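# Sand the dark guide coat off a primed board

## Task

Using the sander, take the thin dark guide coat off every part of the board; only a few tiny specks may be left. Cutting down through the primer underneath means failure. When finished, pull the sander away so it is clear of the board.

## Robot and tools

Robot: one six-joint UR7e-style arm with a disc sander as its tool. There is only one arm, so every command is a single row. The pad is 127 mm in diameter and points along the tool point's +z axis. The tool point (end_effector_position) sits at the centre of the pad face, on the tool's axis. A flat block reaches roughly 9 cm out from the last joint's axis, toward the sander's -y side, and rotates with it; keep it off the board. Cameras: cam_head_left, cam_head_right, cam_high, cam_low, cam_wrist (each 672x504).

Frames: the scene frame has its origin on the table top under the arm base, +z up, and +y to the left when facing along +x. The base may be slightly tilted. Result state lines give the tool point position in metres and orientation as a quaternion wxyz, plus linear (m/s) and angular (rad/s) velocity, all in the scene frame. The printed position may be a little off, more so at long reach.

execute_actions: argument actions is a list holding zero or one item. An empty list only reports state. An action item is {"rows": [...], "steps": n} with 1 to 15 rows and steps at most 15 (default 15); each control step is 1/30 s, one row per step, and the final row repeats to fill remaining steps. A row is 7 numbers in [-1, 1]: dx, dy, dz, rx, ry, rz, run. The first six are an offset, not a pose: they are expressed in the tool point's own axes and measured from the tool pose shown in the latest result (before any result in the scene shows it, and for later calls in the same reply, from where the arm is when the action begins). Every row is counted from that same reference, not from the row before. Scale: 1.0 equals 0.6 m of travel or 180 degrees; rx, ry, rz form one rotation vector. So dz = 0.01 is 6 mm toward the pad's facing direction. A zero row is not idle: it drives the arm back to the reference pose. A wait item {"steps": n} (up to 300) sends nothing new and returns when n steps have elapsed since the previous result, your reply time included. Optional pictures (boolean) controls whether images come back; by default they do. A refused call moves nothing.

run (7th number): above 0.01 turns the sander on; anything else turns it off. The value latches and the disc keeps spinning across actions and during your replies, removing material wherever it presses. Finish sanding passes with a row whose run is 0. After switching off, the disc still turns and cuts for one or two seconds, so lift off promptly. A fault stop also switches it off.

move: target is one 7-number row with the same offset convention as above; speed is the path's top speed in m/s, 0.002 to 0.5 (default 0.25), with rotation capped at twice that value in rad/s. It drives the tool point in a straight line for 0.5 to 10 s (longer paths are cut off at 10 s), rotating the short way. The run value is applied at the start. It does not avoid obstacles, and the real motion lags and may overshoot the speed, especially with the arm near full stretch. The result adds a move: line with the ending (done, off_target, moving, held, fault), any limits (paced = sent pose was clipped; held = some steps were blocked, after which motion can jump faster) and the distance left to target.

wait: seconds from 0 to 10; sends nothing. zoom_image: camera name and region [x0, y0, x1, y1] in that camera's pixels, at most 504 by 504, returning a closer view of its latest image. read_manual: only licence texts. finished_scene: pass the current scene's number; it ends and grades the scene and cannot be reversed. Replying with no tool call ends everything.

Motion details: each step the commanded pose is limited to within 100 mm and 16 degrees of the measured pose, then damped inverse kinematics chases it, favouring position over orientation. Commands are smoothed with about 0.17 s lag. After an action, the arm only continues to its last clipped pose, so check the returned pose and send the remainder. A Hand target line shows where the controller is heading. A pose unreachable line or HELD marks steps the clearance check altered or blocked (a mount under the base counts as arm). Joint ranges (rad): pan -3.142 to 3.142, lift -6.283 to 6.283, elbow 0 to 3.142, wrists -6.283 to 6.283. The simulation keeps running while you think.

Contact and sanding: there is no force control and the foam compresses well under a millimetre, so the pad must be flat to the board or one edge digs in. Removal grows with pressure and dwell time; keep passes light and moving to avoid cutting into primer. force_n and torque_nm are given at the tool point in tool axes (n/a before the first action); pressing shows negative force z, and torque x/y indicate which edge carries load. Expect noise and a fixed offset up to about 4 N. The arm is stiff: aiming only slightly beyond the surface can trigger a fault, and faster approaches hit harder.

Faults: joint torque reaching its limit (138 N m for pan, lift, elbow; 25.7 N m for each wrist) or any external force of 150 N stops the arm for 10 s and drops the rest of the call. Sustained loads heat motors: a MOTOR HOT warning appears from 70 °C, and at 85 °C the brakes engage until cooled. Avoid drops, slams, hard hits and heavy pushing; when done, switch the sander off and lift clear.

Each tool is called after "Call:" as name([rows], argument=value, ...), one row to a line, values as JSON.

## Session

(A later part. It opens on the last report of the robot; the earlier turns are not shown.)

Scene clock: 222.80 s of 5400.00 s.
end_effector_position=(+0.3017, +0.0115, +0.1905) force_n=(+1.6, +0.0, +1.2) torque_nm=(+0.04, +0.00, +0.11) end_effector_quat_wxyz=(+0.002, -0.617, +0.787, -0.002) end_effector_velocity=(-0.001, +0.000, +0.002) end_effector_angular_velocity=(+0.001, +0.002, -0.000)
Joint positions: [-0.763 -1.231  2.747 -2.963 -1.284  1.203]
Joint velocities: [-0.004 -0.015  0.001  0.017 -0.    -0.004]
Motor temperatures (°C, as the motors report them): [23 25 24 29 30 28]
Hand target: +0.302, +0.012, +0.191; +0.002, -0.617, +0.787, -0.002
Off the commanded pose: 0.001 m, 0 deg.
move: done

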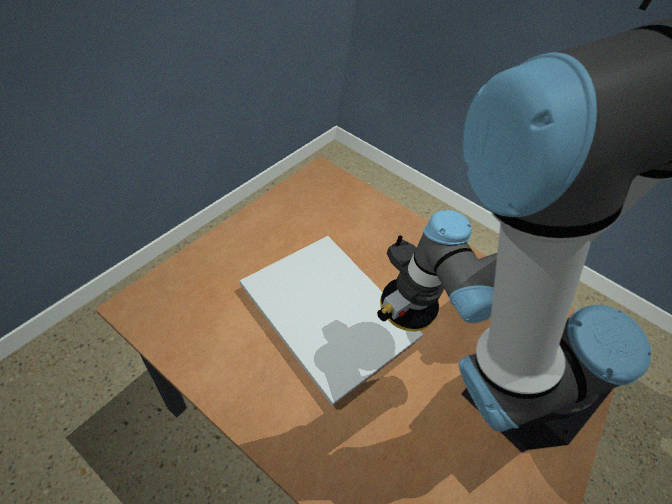

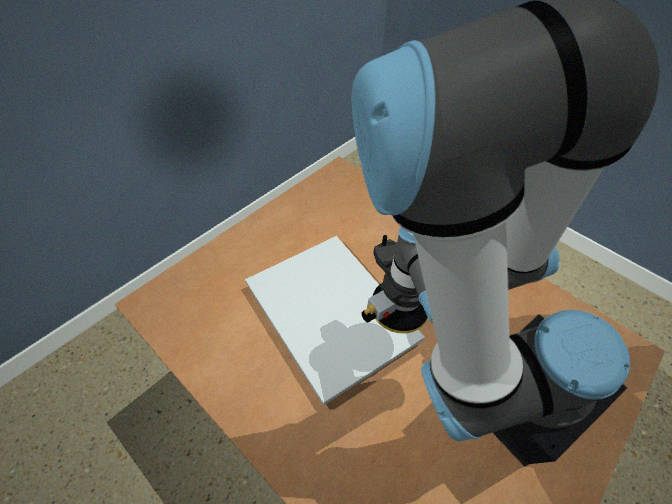

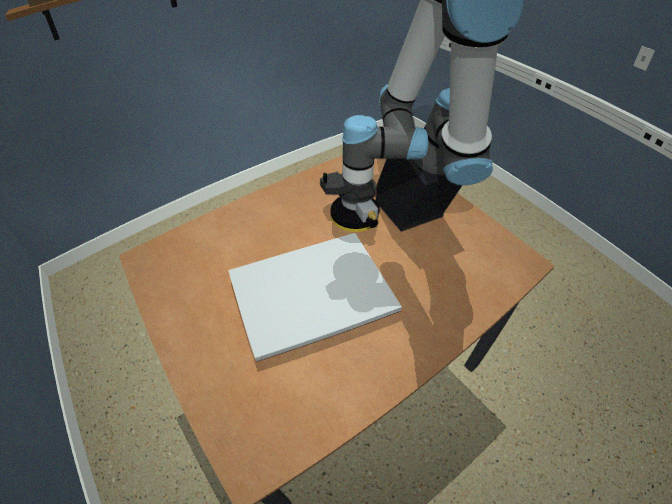

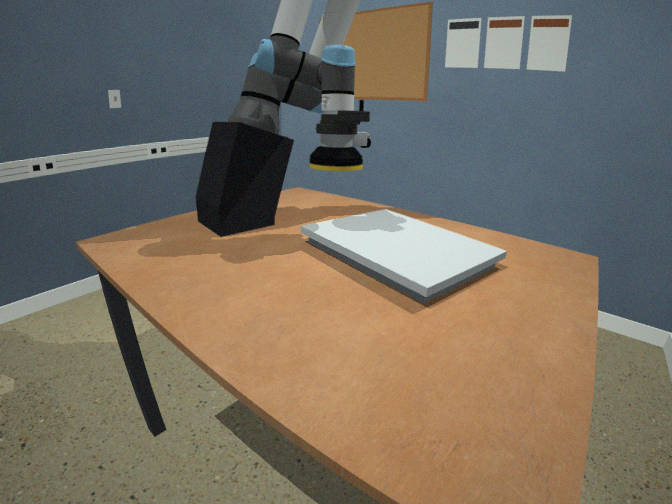

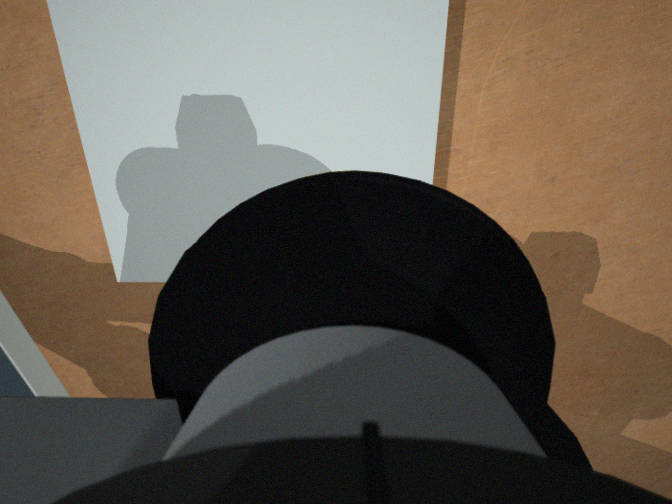

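Clean. Raise a bit further for clearance and finish.

Call:
move(target=[0,0,-0.25,0,0,0,0], speed=0.3)

Call:
finished_scene(scene=1)

Scene clock: 227.10 s of 5400.00 s.
end_effector_position=(+0.3011, +0.0117, +0.3400) force_n=(+0.4, +1.1, +0.1) torque_nm=(+0.22, +0.09, +0.20) end_effector_quat_wxyz=(+0.002, -0.617, +0.787, -0.002) end_effector_velocity=(-0.001, +0.000, +0.002) end_effector_angular_velocity=(+0.005, +0.003, -0.000)
Joint positions: [-0.918 -1.913  2.586 -2.078 -1.306  1.043]
Joint velocities: [-0.005 -0.007 -0.004  0.018  0.001 -0.006]
Motor temperatures (°C, as the motors report them): [23 25 24 29 30 28]
Hand target: +0.301, +0.012, +0.340; +0.002, -0.617, +0.787, -0.002
Off the commanded pose: 0.000 m, 0 deg.
move: done

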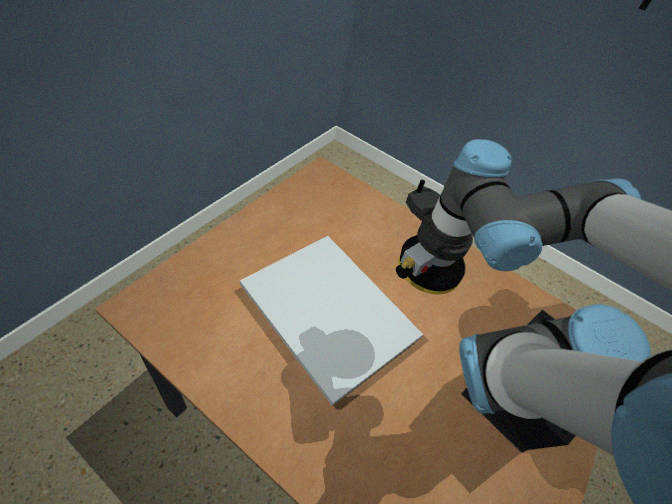

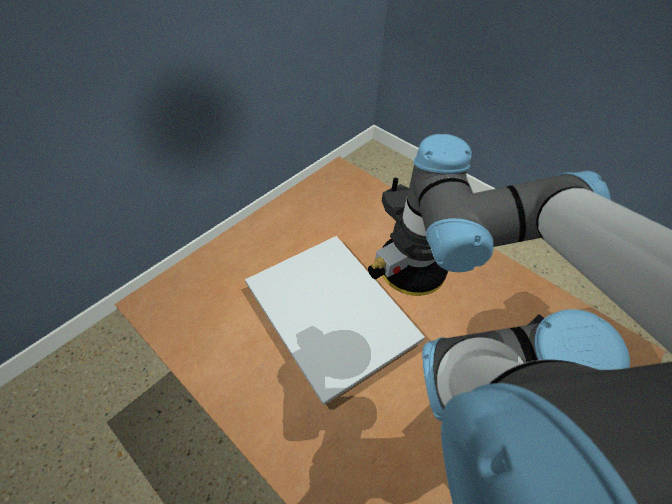

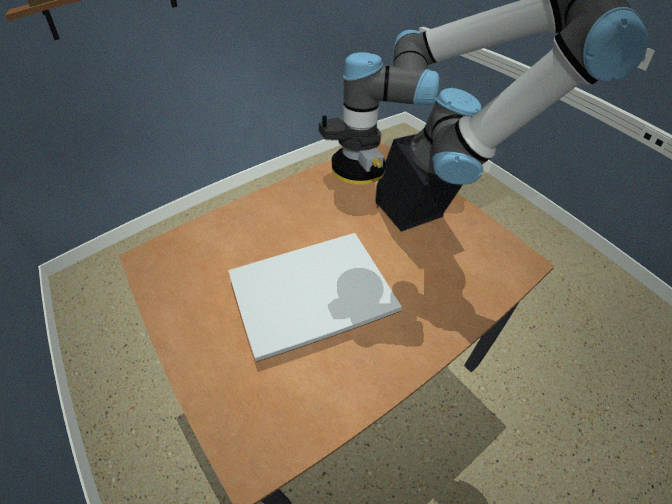

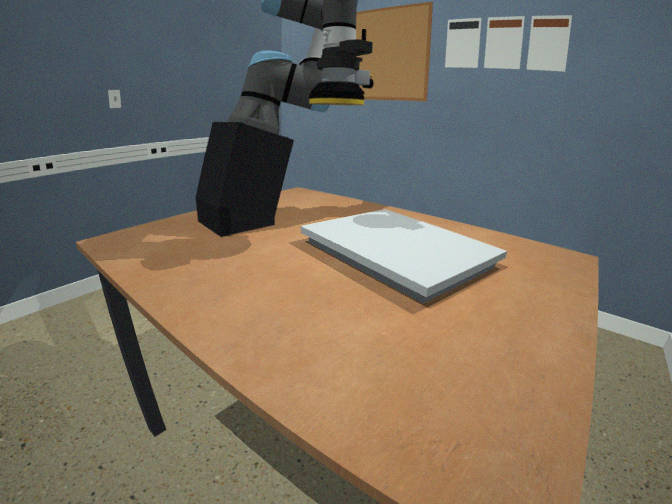

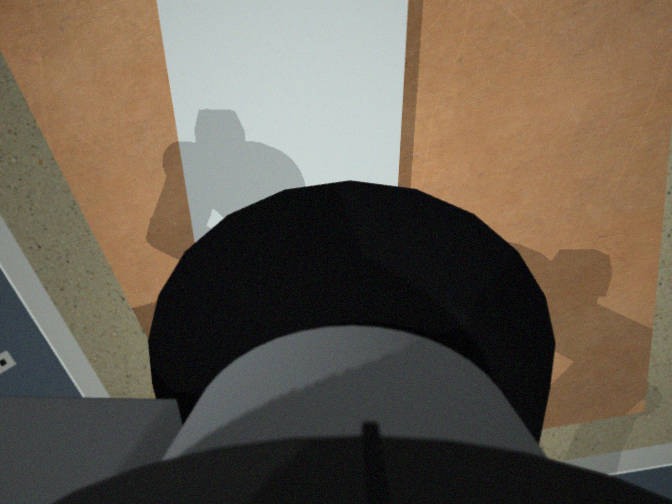

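The scene is finished: the task was done.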